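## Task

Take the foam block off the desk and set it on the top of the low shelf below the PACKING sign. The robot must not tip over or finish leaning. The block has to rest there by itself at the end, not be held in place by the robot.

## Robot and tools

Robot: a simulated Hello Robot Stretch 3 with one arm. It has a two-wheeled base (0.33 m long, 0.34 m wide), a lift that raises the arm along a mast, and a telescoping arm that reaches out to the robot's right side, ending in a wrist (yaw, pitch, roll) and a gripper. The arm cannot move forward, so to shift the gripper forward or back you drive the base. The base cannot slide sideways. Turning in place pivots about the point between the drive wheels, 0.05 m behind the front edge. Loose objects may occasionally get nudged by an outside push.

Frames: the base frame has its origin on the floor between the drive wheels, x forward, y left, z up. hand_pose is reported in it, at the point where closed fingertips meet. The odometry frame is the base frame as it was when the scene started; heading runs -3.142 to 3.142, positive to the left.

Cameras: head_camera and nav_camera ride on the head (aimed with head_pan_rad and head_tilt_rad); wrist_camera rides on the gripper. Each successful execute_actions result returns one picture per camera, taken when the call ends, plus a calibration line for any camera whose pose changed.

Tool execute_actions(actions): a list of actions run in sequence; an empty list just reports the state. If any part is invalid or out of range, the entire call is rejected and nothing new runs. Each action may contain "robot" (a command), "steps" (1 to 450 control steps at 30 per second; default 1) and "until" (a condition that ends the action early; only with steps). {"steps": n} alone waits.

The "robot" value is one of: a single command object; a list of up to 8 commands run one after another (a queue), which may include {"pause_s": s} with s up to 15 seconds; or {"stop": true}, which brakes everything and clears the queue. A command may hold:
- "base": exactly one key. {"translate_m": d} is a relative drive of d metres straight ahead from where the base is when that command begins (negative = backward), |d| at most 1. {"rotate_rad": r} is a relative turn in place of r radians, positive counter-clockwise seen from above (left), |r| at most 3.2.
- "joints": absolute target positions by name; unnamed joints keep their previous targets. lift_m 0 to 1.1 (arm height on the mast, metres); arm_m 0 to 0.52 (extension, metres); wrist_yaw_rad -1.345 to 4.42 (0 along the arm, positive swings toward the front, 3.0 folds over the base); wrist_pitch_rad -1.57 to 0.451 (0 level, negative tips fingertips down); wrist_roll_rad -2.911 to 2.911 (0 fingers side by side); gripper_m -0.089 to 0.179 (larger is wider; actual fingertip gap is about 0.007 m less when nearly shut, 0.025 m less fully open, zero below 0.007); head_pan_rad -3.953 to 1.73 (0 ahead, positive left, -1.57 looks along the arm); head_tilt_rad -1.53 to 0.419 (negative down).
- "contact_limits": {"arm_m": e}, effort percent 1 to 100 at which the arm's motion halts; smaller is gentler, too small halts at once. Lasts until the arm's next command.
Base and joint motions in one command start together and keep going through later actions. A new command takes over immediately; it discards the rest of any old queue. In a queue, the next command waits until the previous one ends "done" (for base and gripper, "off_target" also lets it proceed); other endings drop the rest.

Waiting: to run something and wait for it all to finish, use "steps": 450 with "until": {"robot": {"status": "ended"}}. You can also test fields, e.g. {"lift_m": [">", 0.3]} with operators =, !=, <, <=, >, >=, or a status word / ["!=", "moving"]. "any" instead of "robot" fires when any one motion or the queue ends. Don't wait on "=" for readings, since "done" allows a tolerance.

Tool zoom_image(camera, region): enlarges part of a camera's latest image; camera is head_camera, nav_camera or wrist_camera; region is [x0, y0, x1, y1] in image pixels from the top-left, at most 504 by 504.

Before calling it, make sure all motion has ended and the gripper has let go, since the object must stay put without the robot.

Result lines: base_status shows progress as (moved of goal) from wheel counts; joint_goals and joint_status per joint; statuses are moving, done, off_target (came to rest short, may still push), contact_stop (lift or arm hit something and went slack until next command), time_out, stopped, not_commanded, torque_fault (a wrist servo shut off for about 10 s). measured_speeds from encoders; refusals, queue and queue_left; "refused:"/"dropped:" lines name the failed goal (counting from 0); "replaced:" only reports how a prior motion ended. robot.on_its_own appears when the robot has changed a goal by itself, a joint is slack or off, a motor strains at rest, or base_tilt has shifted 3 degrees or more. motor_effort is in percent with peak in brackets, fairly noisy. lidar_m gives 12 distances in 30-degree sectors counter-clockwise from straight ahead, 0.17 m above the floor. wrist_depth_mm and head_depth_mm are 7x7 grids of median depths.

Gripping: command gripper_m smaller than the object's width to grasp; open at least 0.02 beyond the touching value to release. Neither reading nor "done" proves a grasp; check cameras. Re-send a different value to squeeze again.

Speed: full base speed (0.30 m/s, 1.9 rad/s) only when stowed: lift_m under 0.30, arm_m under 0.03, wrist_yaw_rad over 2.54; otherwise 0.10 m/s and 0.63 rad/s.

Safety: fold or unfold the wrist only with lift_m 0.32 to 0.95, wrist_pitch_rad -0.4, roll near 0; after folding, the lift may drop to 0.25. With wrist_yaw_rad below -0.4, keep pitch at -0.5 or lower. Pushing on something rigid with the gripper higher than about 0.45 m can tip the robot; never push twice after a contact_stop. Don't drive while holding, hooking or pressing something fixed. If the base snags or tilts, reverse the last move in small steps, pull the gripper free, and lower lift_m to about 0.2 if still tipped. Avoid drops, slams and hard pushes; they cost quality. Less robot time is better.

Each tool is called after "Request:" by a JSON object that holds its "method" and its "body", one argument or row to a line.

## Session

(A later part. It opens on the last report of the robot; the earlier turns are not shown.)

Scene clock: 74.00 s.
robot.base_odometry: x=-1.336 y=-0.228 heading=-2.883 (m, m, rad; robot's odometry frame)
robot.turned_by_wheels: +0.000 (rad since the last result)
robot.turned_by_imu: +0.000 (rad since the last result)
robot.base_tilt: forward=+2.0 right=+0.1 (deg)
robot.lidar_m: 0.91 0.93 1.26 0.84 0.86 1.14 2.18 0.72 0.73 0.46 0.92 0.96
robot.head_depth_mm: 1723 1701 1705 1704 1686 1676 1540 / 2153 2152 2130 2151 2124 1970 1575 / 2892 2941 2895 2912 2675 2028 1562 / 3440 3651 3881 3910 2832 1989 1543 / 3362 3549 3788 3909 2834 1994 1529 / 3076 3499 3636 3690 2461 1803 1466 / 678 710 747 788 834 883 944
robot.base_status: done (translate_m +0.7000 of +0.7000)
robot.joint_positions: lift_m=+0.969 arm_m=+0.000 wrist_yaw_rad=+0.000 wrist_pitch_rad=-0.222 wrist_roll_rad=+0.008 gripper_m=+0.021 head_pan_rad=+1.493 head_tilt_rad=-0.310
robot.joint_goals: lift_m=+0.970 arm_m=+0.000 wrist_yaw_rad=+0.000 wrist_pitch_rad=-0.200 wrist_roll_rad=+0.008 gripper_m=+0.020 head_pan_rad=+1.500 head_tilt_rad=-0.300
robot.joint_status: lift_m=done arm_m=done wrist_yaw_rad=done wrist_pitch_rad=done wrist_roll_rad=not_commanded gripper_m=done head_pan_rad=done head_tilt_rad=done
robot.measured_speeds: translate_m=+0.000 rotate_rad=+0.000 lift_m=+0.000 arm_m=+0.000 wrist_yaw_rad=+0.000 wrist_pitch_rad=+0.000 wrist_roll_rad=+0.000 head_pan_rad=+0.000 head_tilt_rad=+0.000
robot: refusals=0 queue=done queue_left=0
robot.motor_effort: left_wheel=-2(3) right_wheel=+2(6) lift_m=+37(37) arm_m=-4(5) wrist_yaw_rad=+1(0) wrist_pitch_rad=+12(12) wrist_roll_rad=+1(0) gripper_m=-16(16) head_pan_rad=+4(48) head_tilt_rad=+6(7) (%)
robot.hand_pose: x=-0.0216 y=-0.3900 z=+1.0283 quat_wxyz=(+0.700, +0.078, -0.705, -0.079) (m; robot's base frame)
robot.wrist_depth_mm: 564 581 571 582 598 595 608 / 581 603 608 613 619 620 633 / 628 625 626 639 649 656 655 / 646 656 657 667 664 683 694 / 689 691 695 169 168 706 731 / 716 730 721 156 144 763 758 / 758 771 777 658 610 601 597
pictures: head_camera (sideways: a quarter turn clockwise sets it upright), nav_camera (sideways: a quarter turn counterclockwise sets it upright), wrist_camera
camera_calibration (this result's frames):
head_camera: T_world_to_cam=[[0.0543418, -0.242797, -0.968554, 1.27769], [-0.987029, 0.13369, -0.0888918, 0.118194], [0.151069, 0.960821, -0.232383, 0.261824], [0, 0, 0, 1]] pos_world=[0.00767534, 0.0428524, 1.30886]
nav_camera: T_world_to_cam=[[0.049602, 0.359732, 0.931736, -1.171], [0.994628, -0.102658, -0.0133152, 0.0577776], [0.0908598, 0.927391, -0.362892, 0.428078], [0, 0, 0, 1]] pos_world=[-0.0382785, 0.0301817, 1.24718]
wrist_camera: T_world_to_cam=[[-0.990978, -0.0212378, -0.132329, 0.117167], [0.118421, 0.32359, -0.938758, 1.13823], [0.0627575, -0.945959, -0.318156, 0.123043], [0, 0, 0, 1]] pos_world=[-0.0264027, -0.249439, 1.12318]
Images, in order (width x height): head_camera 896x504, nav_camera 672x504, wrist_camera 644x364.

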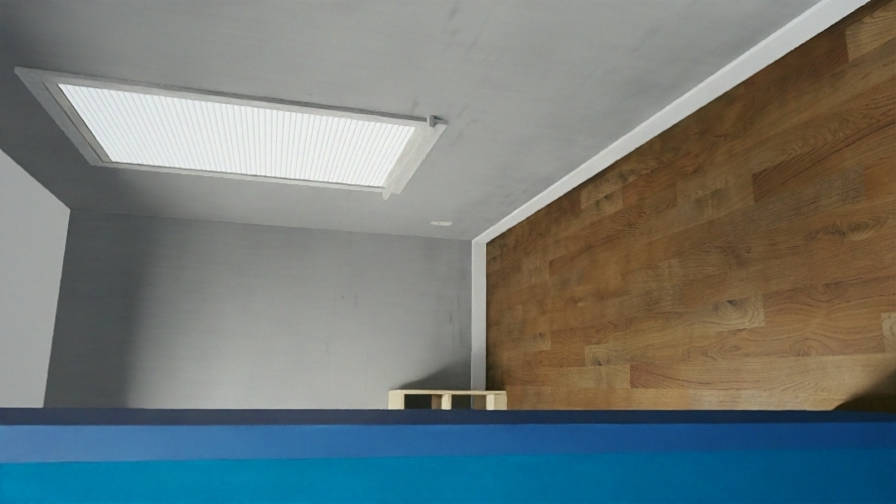

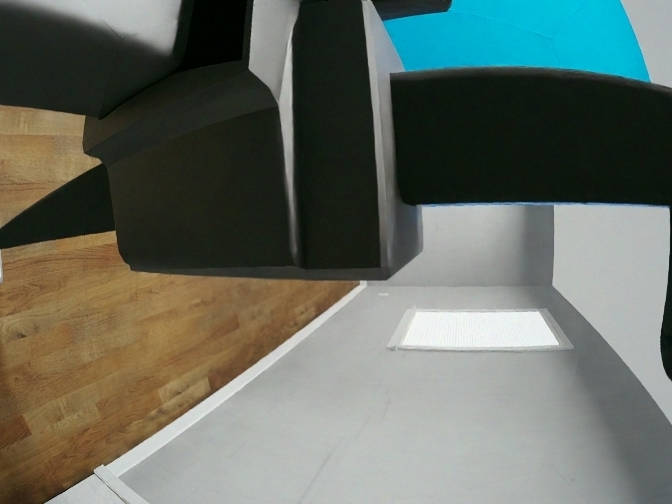

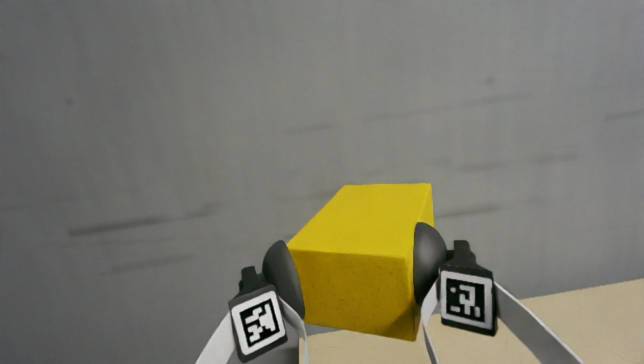

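Request:
{"method": "execute_actions", "body": {
  "actions": [
    {"robot":[{"base":{"translate_m":0.3},"joints":{"head_pan_rad":0.4}},{"base":{"rotate_rad":1.6}},{"base":{"translate_m":1}},{"base":{"translate_m":1}}],"steps":450,"until":{"robot":{"status":"ended"}}},
    {"steps":450,"until":{"robot":{"status":"ended"}}}
  ]
}}

Scene clock: 105.97 s.
robot.base_odometry: x=-1.059 y=-2.223 heading=-1.283 (m, m, rad; robot's odometry frame)
robot.turned_by_wheels: +1.600 (rad since the last result)
robot.turned_by_imu: +1.578 (rad since the last result)
robot.base_tilt: forward=+2.0 right=+0.1 (deg)
robot.lidar_m: 1.62 1.56 2.17 2.81 1.55 0.79 2.41 0.84 0.60 0.58 0.60 0.80
robot.head_depth_mm: 1572 1644 1706 1788 1860 1926 1590 / 1611 1694 1775 1855 1950 1981 1574 / 1672 1754 1821 1921 2014 2049 1562 / 1734 1826 1897 1992 1819 1850 1546 / 1777 1892 1966 2057 1867 1861 1527 / 1854 1939 2050 2122 1940 1914 1506 / 1925 2011 2130 2215 2184 1947 1510
robot.base_status: done (translate_m +1.0000 of +1.0000)
robot.joint_positions: lift_m=+0.969 arm_m=+0.000 wrist_yaw_rad=+0.000 wrist_pitch_rad=-0.222 wrist_roll_rad=+0.008 gripper_m=+0.021 head_pan_rad=+0.407 head_tilt_rad=-0.309
robot.joint_goals: lift_m=+0.970 arm_m=+0.000 wrist_yaw_rad=+0.000 wrist_pitch_rad=-0.200 wrist_roll_rad=+0.008 gripper_m=+0.020 head_pan_rad=+0.400 head_tilt_rad=-0.300
robot.joint_status: lift_m=done arm_m=done wrist_yaw_rad=done wrist_pitch_rad=done wrist_roll_rad=not_commanded gripper_m=done head_pan_rad=done head_tilt_rad=done
robot.measured_speeds: translate_m=+0.000 rotate_rad=+0.000 lift_m=+0.000 arm_m=+0.000 wrist_yaw_rad=+0.000 wrist_pitch_rad=+0.000 wrist_roll_rad=+0.000 head_pan_rad=+0.000 head_tilt_rad=+0.000
robot: refusals=0 queue=done queue_left=0
robot.motor_effort: left_wheel=-2(5) right_wheel=+3(7) lift_m=+37(37) arm_m=-5(5) wrist_yaw_rad=+1(0) wrist_pitch_rad=+12(12) wrist_roll_rad=+1(1) gripper_m=-16(16) head_pan_rad=-4(46) head_tilt_rad=+6(6) (%)
robot.hand_pose: x=-0.0216 y=-0.3900 z=+1.0283 quat_wxyz=(+0.700, +0.078, -0.705, -0.079) (m; robot's base frame)
robot.wrist_depth_mm: 285 282 294 297 298 296 297 / 301 294 305 310 311 311 313 / 315 308 323 323 327 327 328 / 329 326 337 338 336 342 347 / 347 349 349 169 168 362 360 / 365 366 356 156 144 376 383 / 385 387 378 401 400 408 404
pictures: head_camera (sideways: a quarter turn clockwise sets it upright), nav_camera (sideways: a quarter turn counterclockwise sets it upright), wrist_camera
camera_calibration (this result's frames):
head_camera: T_world_to_cam=[[-0.189301, -0.161205, -0.968596, 1.27923], [-0.341895, 0.935526, -0.0888818, 0.114246], [0.920474, 0.314332, -0.232211, 0.256908], [0, 0, 0, 1]] pos_world=[0.0447434, 0.0185849, 1.30887]
nav_camera: T_world_to_cam=[[0.341217, 0.123771, 0.9318, -1.17286], [0.372907, -0.927773, -0.0133197, 0.0615759], [0.862851, 0.35202, -0.362727, 0.423154], [0, 0, 0, 1]] pos_world=[0.0121192, 0.0533355, 1.24718]
wrist_camera: T_world_to_cam=[[-0.990978, -0.0212379, -0.132329, 0.117166], [0.11842, 0.32359, -0.938758, 1.13823], [0.0627574, -0.945959, -0.318156, 0.123042], [0, 0, 0, 1]] pos_world=[-0.0264027, -0.24944, 1.12318]
Images, in order (width x height): head_camera 896x504, nav_camera 672x504, wrist_camera 644x364.

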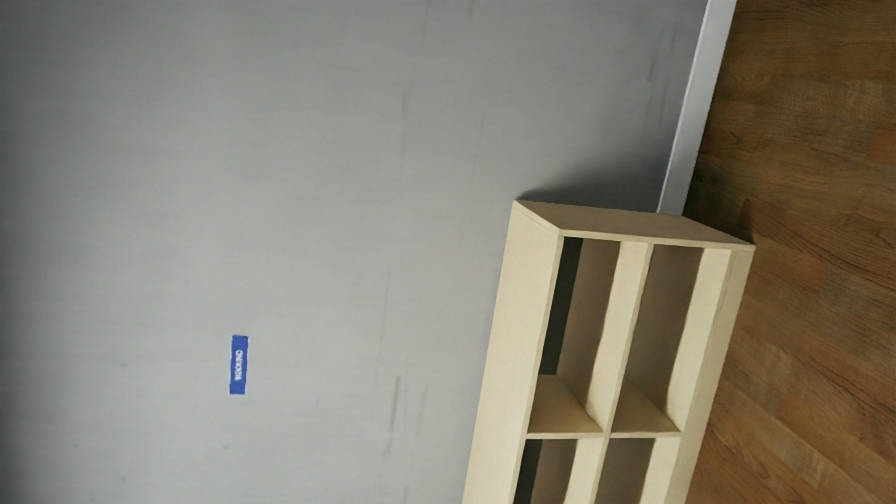

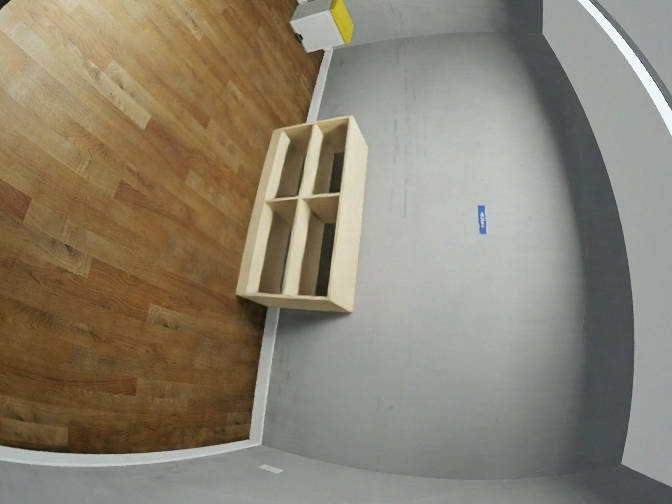

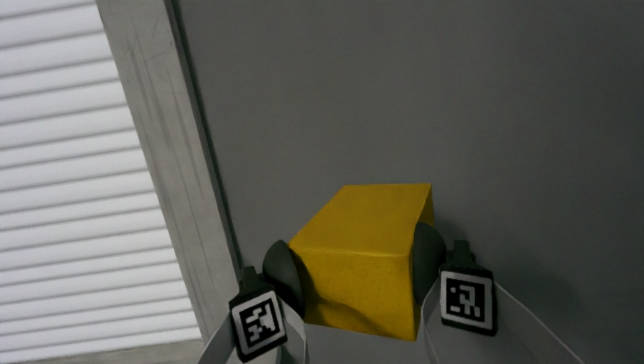

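Sign says INBOUND perhaps; look left.

Request:
{"method": "execute_actions", "body": {
  "actions": [
    {"robot":{"joints":{"head_pan_rad":1.72}},"steps":90,"until":{"robot":{"status":"ended"}}}
  ]
}}

Scene clock: 108.17 s.
robot.base_odometry: x=-1.059 y=-2.223 heading=-1.283 (m, m, rad; robot's odometry frame)
robot.turned_by_wheels: +0.000 (rad since the last result)
robot.turned_by_imu: +0.000 (rad since the last result)
robot.base_tilt: forward=+2.0 right=+0.2 (deg)
robot.lidar_m: 1.62 1.57 2.17 2.82 1.56 0.79 2.42 0.83 0.60 0.58 0.60 0.80
robot.head_depth_mm: 2776 2856 3017 3200 2915 2083 1581 / 2774 2913 3047 3181 2973 2054 1571 / 2797 2974 3080 3154 2913 2024 1559 / 2800 2971 3130 3236 2882 1997 1542 / 2815 2954 3122 3241 2848 1992 1532 / 2798 2903 3018 3141 2636 - 1520 / 1966 2034 2121 2267 2354 - -
robot.base_status: done (translate_m +1.0000 of +1.0000)
robot.joint_positions: lift_m=+0.969 arm_m=+0.000 wrist_yaw_rad=+0.000 wrist_pitch_rad=-0.222 wrist_roll_rad=+0.008 gripper_m=+0.021 head_pan_rad=+1.713 head_tilt_rad=-0.309
robot.joint_goals: lift_m=+0.970 arm_m=+0.000 wrist_yaw_rad=+0.000 wrist_pitch_rad=-0.200 wrist_roll_rad=+0.008 gripper_m=+0.020 head_pan_rad=+1.720 head_tilt_rad=-0.300
robot.joint_status: lift_m=done arm_m=done wrist_yaw_rad=done wrist_pitch_rad=done wrist_roll_rad=not_commanded gripper_m=done head_pan_rad=done head_tilt_rad=done
robot.measured_speeds: translate_m=+0.000 rotate_rad=+0.000 lift_m=+0.000 arm_m=+0.000 wrist_yaw_rad=+0.000 wrist_pitch_rad=+0.000 wrist_roll_rad=+0.000 head_pan_rad=+0.000 head_tilt_rad=+0.000
robot: refusals=0 queue=done queue_left=0
robot.motor_effort: left_wheel=-2(2) right_wheel=+3(2) lift_m=+37(37) arm_m=-4(5) wrist_yaw_rad=+0(1) wrist_pitch_rad=+12(12) wrist_roll_rad=+1(1) gripper_m=-15(15) head_pan_rad=+4(49) head_tilt_rad=+6(6) (%)
robot.hand_pose: x=-0.0216 y=-0.3900 z=+1.0283 quat_wxyz=(+0.700, +0.078, -0.705, -0.079) (m; robot's base frame)
robot.wrist_depth_mm: 285 281 294 297 295 297 298 / 299 294 308 308 308 314 312 / 314 310 318 323 326 325 327 / 330 328 334 335 334 343 343 / 345 348 348 169 168 358 362 / 363 366 355 155 145 374 382 / 388 387 379 397 402 405 412
pictures: head_camera (sideways: a quarter turn clockwise sets it upright), nav_camera (sideways: a quarter turn counterclockwise sets it upright), wrist_camera
camera_calibration (this result's frames):
head_camera: T_world_to_cam=[[0.105972, -0.224921, -0.968597, 1.27743], [-0.992424, -0.0848248, -0.0888815, 0.118213], [-0.0621698, 0.970678, -0.232206, 0.262894], [0, 0, 0, 1]] pos_world=[-0.00171028, 0.0421628, 1.30887]
nav_camera: T_world_to_cam=[[-0.0300407, 0.361721, 0.931802, -1.1706], [0.993068, 0.116786, -0.0133198, 0.0577931], [-0.11364, 0.924943, -0.362721, 0.429103], [0, 0, 0, 1]] pos_world=[-0.043795, 0.019784, 1.24718]
wrist_camera: T_world_to_cam=[[-0.990978, -0.0212379, -0.132328, 0.117166], [0.11842, 0.32359, -0.938758, 1.13823], [0.0627573, -0.945959, -0.318156, 0.123042], [0, 0, 0, 1]] pos_world=[-0.0264026, -0.24944, 1.12318]
Images, in order (width x height): head_camera 896x504, nav_camera 672x504, wrist_camera 644x364.

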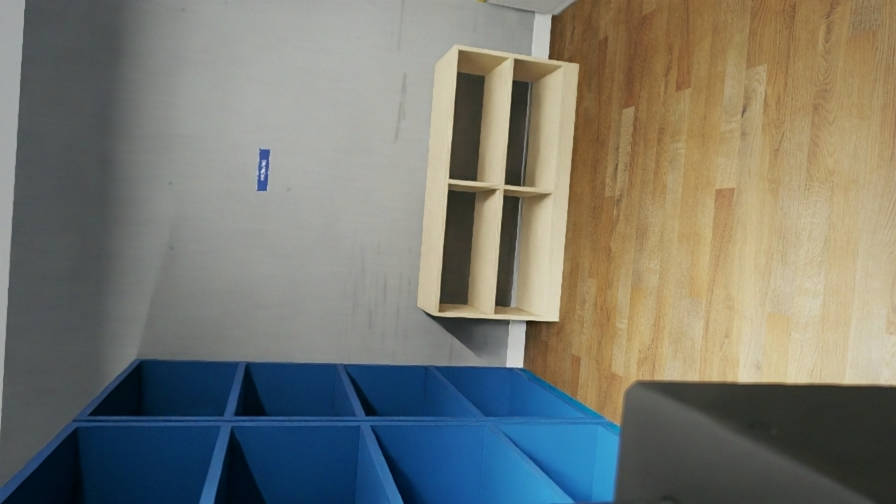

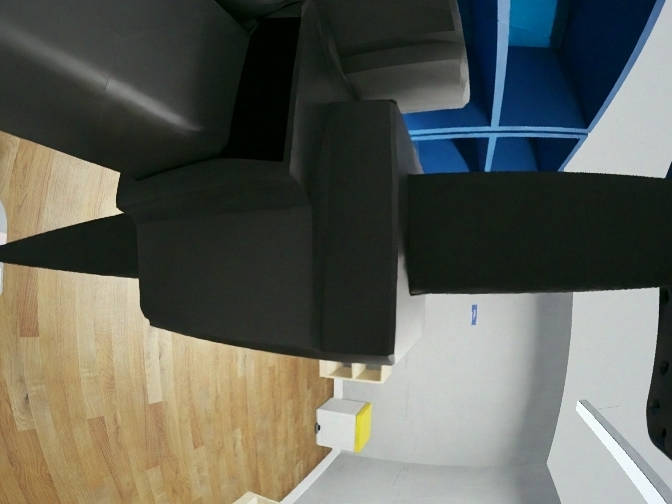

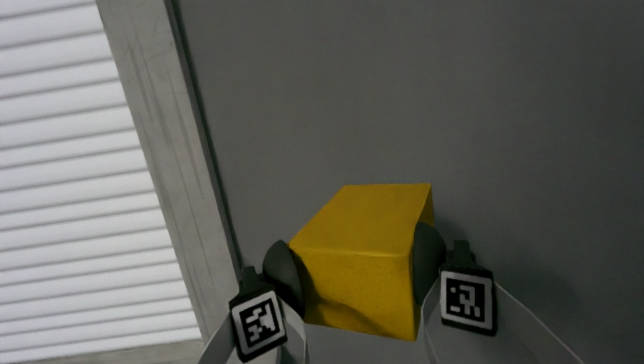

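Request:
{"method": "execute_actions", "body": {
  "actions": [
    {"robot":[{"base":{"rotate_rad":1.55},"joints":{"head_pan_rad":-1.57,"head_tilt_rad":-0.5,"lift_m":0.7}},{"base":{"translate_m":1}},{"base":{"translate_m":1}},{"base":{"translate_m":0.25}},{"base":{"rotate_rad":1.62}},{"joints":{"arm_m":0.3}}],"steps":450,"until":{"robot":{"status":"ended"}}},
    {"steps":450,"until":{"robot":{"status":"ended"}}},
    {"steps":450,"until":{"robot":{"status":"ended"}}}
  ]
}}

Scene clock: 147.73 s.
robot.base_odometry: x=+1.111 y=-1.630 heading=+1.886 (m, m, rad; robot's odometry frame)
robot.turned_by_wheels: +3.170 (rad since the last result)
robot.turned_by_imu: +3.126 (rad since the last result)
robot.base_tilt: forward=+2.1 right=+0.2 (deg)
robot.lidar_m: 0.80 1.27 1.20 2.82 2.32 1.51 1.78 0.90 0.99 0.56 0.72 1.26
robot.head_depth_mm: 787 852 934 1025 1106 894 974 / 785 848 925 1020 1096 887 993 / 779 846 919 1017 1087 - 954 / 774 836 914 1007 1070 - 921 / 771 832 909 998 1058 853 941 / 765 827 902 989 1047 845 910 / 760 824 896 985 1039 835 898
robot.base_status: done (rotate_rad +1.6199 of +1.6200)
robot.joint_positions: lift_m=+0.701 arm_m=+0.300 wrist_yaw_rad=+0.000 wrist_pitch_rad=-0.222 wrist_roll_rad=+0.008 gripper_m=+0.021 head_pan_rad=-1.563 head_tilt_rad=-0.494
robot.joint_goals: lift_m=+0.700 arm_m=+0.300 wrist_yaw_rad=+0.000 wrist_pitch_rad=-0.200 wrist_roll_rad=+0.008 gripper_m=+0.020 head_pan_rad=-1.570 head_tilt_rad=-0.500
robot.joint_status: lift_m=done arm_m=done wrist_yaw_rad=done wrist_pitch_rad=done wrist_roll_rad=not_commanded gripper_m=done head_pan_rad=done head_tilt_rad=done
robot.measured_speeds: translate_m=+0.000 rotate_rad=+0.000 lift_m=+0.000 arm_m=+0.000 wrist_yaw_rad=+0.000 wrist_pitch_rad=+0.000 wrist_roll_rad=+0.000 head_pan_rad=+0.000 head_tilt_rad=+0.000
robot: refusals=0 queue=done queue_left=0
robot.motor_effort: left_wheel=-1(6) right_wheel=+3(6) lift_m=+16(35) arm_m=+6(3) wrist_yaw_rad=+0(0) wrist_pitch_rad=+12(12) wrist_roll_rad=+1(0) gripper_m=-16(16) head_pan_rad=-3(47) head_tilt_rad=-4(25) (%)
robot.hand_pose: x=-0.0216 y=-0.6893 z=+0.7594 quat_wxyz=(+0.700, +0.078, -0.705, -0.079) (m; robot's base frame)
robot.wrist_depth_mm: 360 362 364 362 362 359 363 / 378 376 376 377 377 376 382 / 398 395 397 397 398 396 394 / 417 415 421 411 414 415 419 / 436 437 438 169 168 437 428 / 463 455 449 155 144 366 341 / 389 366 350 308 293 288 284
pictures: head_camera (sideways: a quarter turn clockwise sets it upright), nav_camera (sideways: a quarter turn counterclockwise sets it upright), wrist_camera
camera_calibration (this result's frames):
head_camera: T_world_to_cam=[[-0.0762448, 0.410561, -0.90864, 1.20026], [0.994714, -0.0315455, -0.097721, 0.117578], [-0.0687839, -0.911287, -0.405986, 0.4891], [0, 0, 0, 1]] pos_world=[0.00819998, -0.0433607, 1.30066]
nav_camera: T_world_to_cam=[[-0.017384, -0.527111, 0.849619, -1.06347], [-0.999779, 0.0192217, -0.0085311, 0.0637125], [-0.0118343, -0.849579, -0.527328, 0.642675], [0, 0, 0, 1]] pos_world=[0.0528167, -0.0157861, 1.24299]
wrist_camera: T_world_to_cam=[[-0.990977, -0.0213031, -0.132328, 0.0751965], [0.118397, 0.323633, -0.938746, 0.982617], [0.0628241, -0.945943, -0.318191, -0.245531], [0, 0, 0, 1]] pos_world=[-0.0263952, -0.548664, 0.854252]
Images, in order (width x height): head_camera 896x504, nav_camera 672x504, wrist_camera 644x364.

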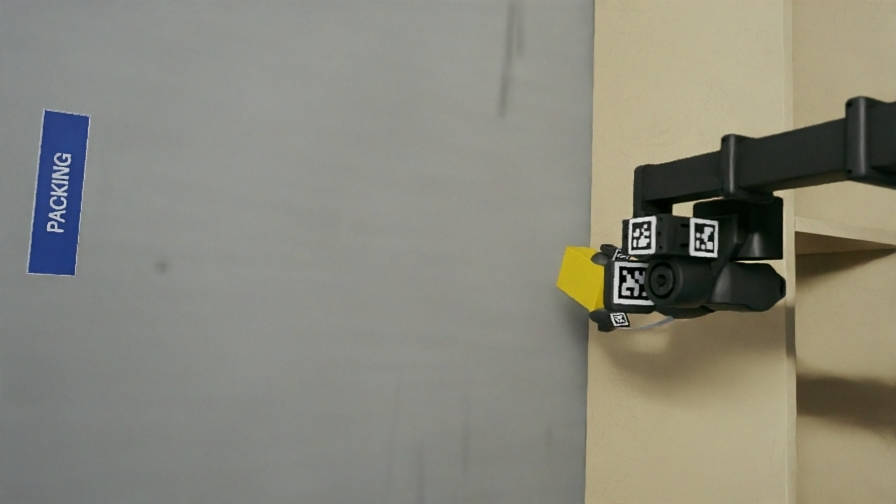

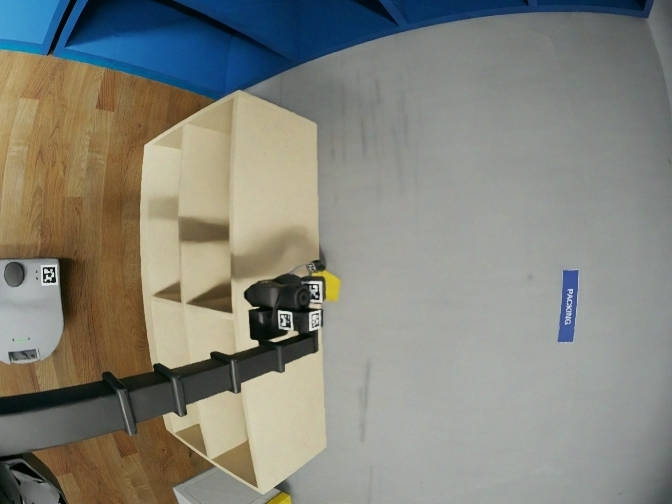

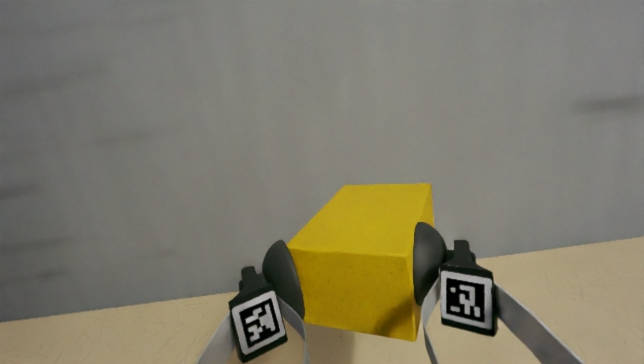

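Request:
{"method": "execute_actions", "body": {
  "actions": [
    {"robot":{"joints":{"lift_m":0.6}},"steps":150,"until":{"robot":{"status":"ended"}}},
    {"robot":[{"joints":{"gripper_m":0.15}},{"joints":{"lift_m":0.62,"arm_m":0.1}}],"steps":250,"until":{"robot":{"status":"ended"}}}
  ]
}}

Request:
{"method": "finished_scene", "body": {
  "scene": 1
}}

Scene clock: 156.03 s.
robot.base_odometry: x=+1.111 y=-1.630 heading=+1.886 (m, m, rad; robot's odometry frame)
robot.turned_by_wheels: +0.000 (rad since the last result)
robot.turned_by_imu: -0.001 (rad since the last result)
robot.base_tilt: forward=+2.0 right=+0.2 (deg)
robot.lidar_m: 0.81 1.26 1.20 2.83 2.32 1.51 1.78 0.90 0.99 0.56 0.72 1.26
robot.head_depth_mm: 790 853 933 1028 1108 896 976 / 783 847 928 1020 1099 885 966 / 775 842 921 1008 1087 875 956 / 771 839 917 1006 1083 862 918 / 768 833 911 998 1064 857 950 / 765 827 900 992 1050 848 908 / 759 821 896 984 1038 839 901
robot.base_status: done (rotate_rad +1.6199 of +1.6200)
robot.joint_positions: lift_m=+0.619 arm_m=+0.100 wrist_yaw_rad=+0.000 wrist_pitch_rad=-0.222 wrist_roll_rad=+0.008 gripper_m=+0.150 head_pan_rad=-1.563 head_tilt_rad=-0.494
robot.joint_goals: lift_m=+0.620 arm_m=+0.100 wrist_yaw_rad=+0.000 wrist_pitch_rad=-0.200 wrist_roll_rad=+0.008 gripper_m=+0.150 head_pan_rad=-1.570 head_tilt_rad=-0.500
robot.joint_status: lift_m=done arm_m=done wrist_yaw_rad=done wrist_pitch_rad=done wrist_roll_rad=not_commanded gripper_m=done head_pan_rad=done head_tilt_rad=done
robot.measured_speeds: translate_m=+0.000 rotate_rad=+0.000 lift_m=+0.000 arm_m=+0.000 wrist_yaw_rad=+0.000 wrist_pitch_rad=+0.000 wrist_roll_rad=+0.000 head_pan_rad=+0.000 head_tilt_rad=+0.000
robot: refusals=0 queue=done queue_left=0
robot.motor_effort: left_wheel=-2(2) right_wheel=+4(4) lift_m=+36(42) arm_m=-4(4) wrist_yaw_rad=+0(0) wrist_pitch_rad=+12(12) wrist_roll_rad=+0(0) gripper_m=-1(81) head_pan_rad=-3(4) head_tilt_rad=-4(4) (%)
robot.hand_pose: x=-0.0216 y=-0.4900 z=+0.6783 quat_wxyz=(+0.700, +0.078, -0.705, -0.079) (m; robot's base frame)
robot.wrist_depth_mm: 546 545 547 541 538 534 542 / 567 565 558 562 567 573 568 / 596 594 590 591 598 598 579 / 625 618 613 515 465 428 389 / 498 444 398 355 333 319 293 / 345 329 297 275 258 243 - / 261 257 244 244 338 477 477
pictures: head_camera (sideways: a quarter turn clockwise sets it upright), nav_camera (sideways: a quarter turn counterclockwise sets it upright), wrist_camera
camera_calibration (this result's frames):
head_camera: T_world_to_cam=[[-0.076245, 0.410561, -0.90864, 1.20026], [0.994714, -0.0315452, -0.097721, 0.117578], [-0.0687836, -0.911287, -0.405986, 0.4891], [0, 0, 0, 1]] pos_world=[0.0082, -0.0433607, 1.30066]
nav_camera: T_world_to_cam=[[-0.0173838, -0.527111, 0.849619, -1.06347], [-0.999779, 0.0192214, -0.0085311, 0.0637125], [-0.011834, -0.849579, -0.527328, 0.642675], [0, 0, 0, 1]] pos_world=[0.0528167, -0.0157861, 1.24299]
wrist_camera: T_world_to_cam=[[-0.990977, -0.0213158, -0.132328, 0.0687109], [0.118392, 0.323636, -0.938746, 0.842048], [0.0628361, -0.945942, -0.318192, -0.0828631], [0, 0, 0, 1]] pos_world=[-0.0263939, -0.349436, 0.773195]
Images, in order (width x height): head_camera 896x504, nav_camera 672x504, wrist_camera 644x364.

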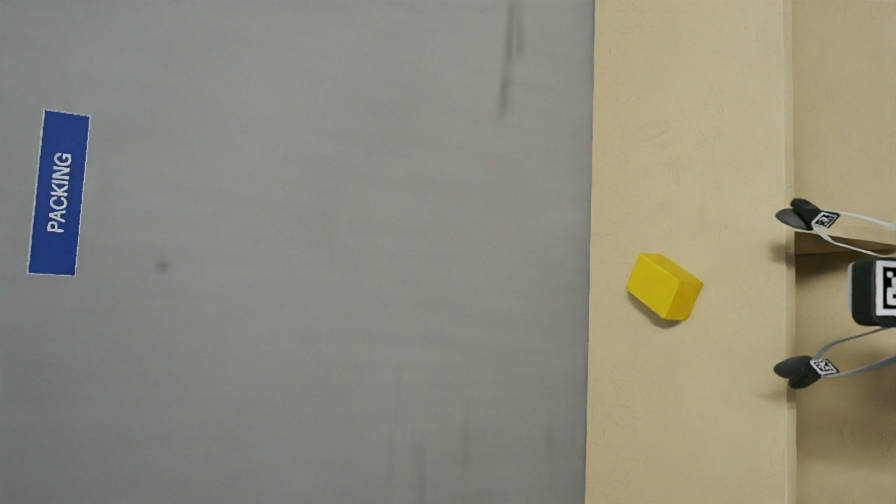

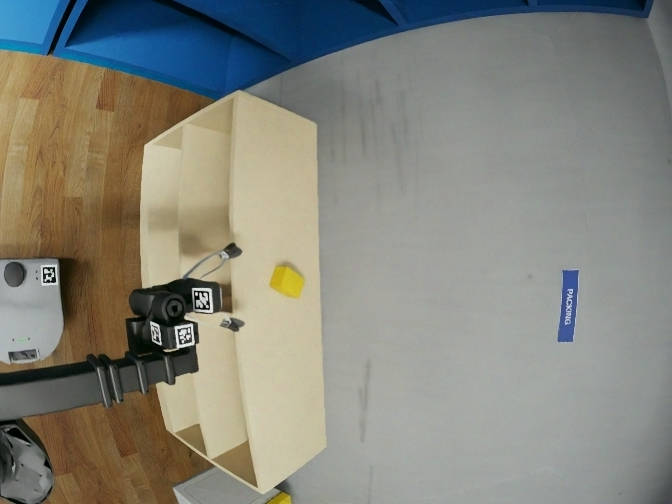

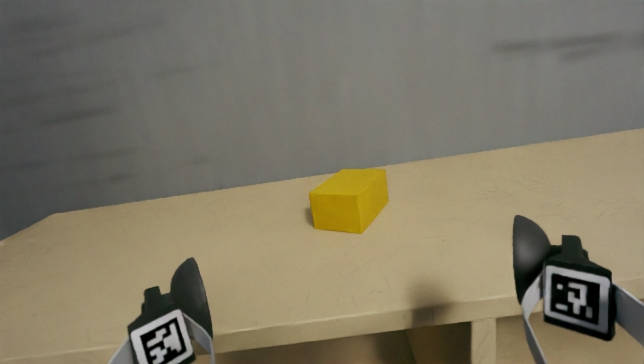

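The scene is finished: the task was done.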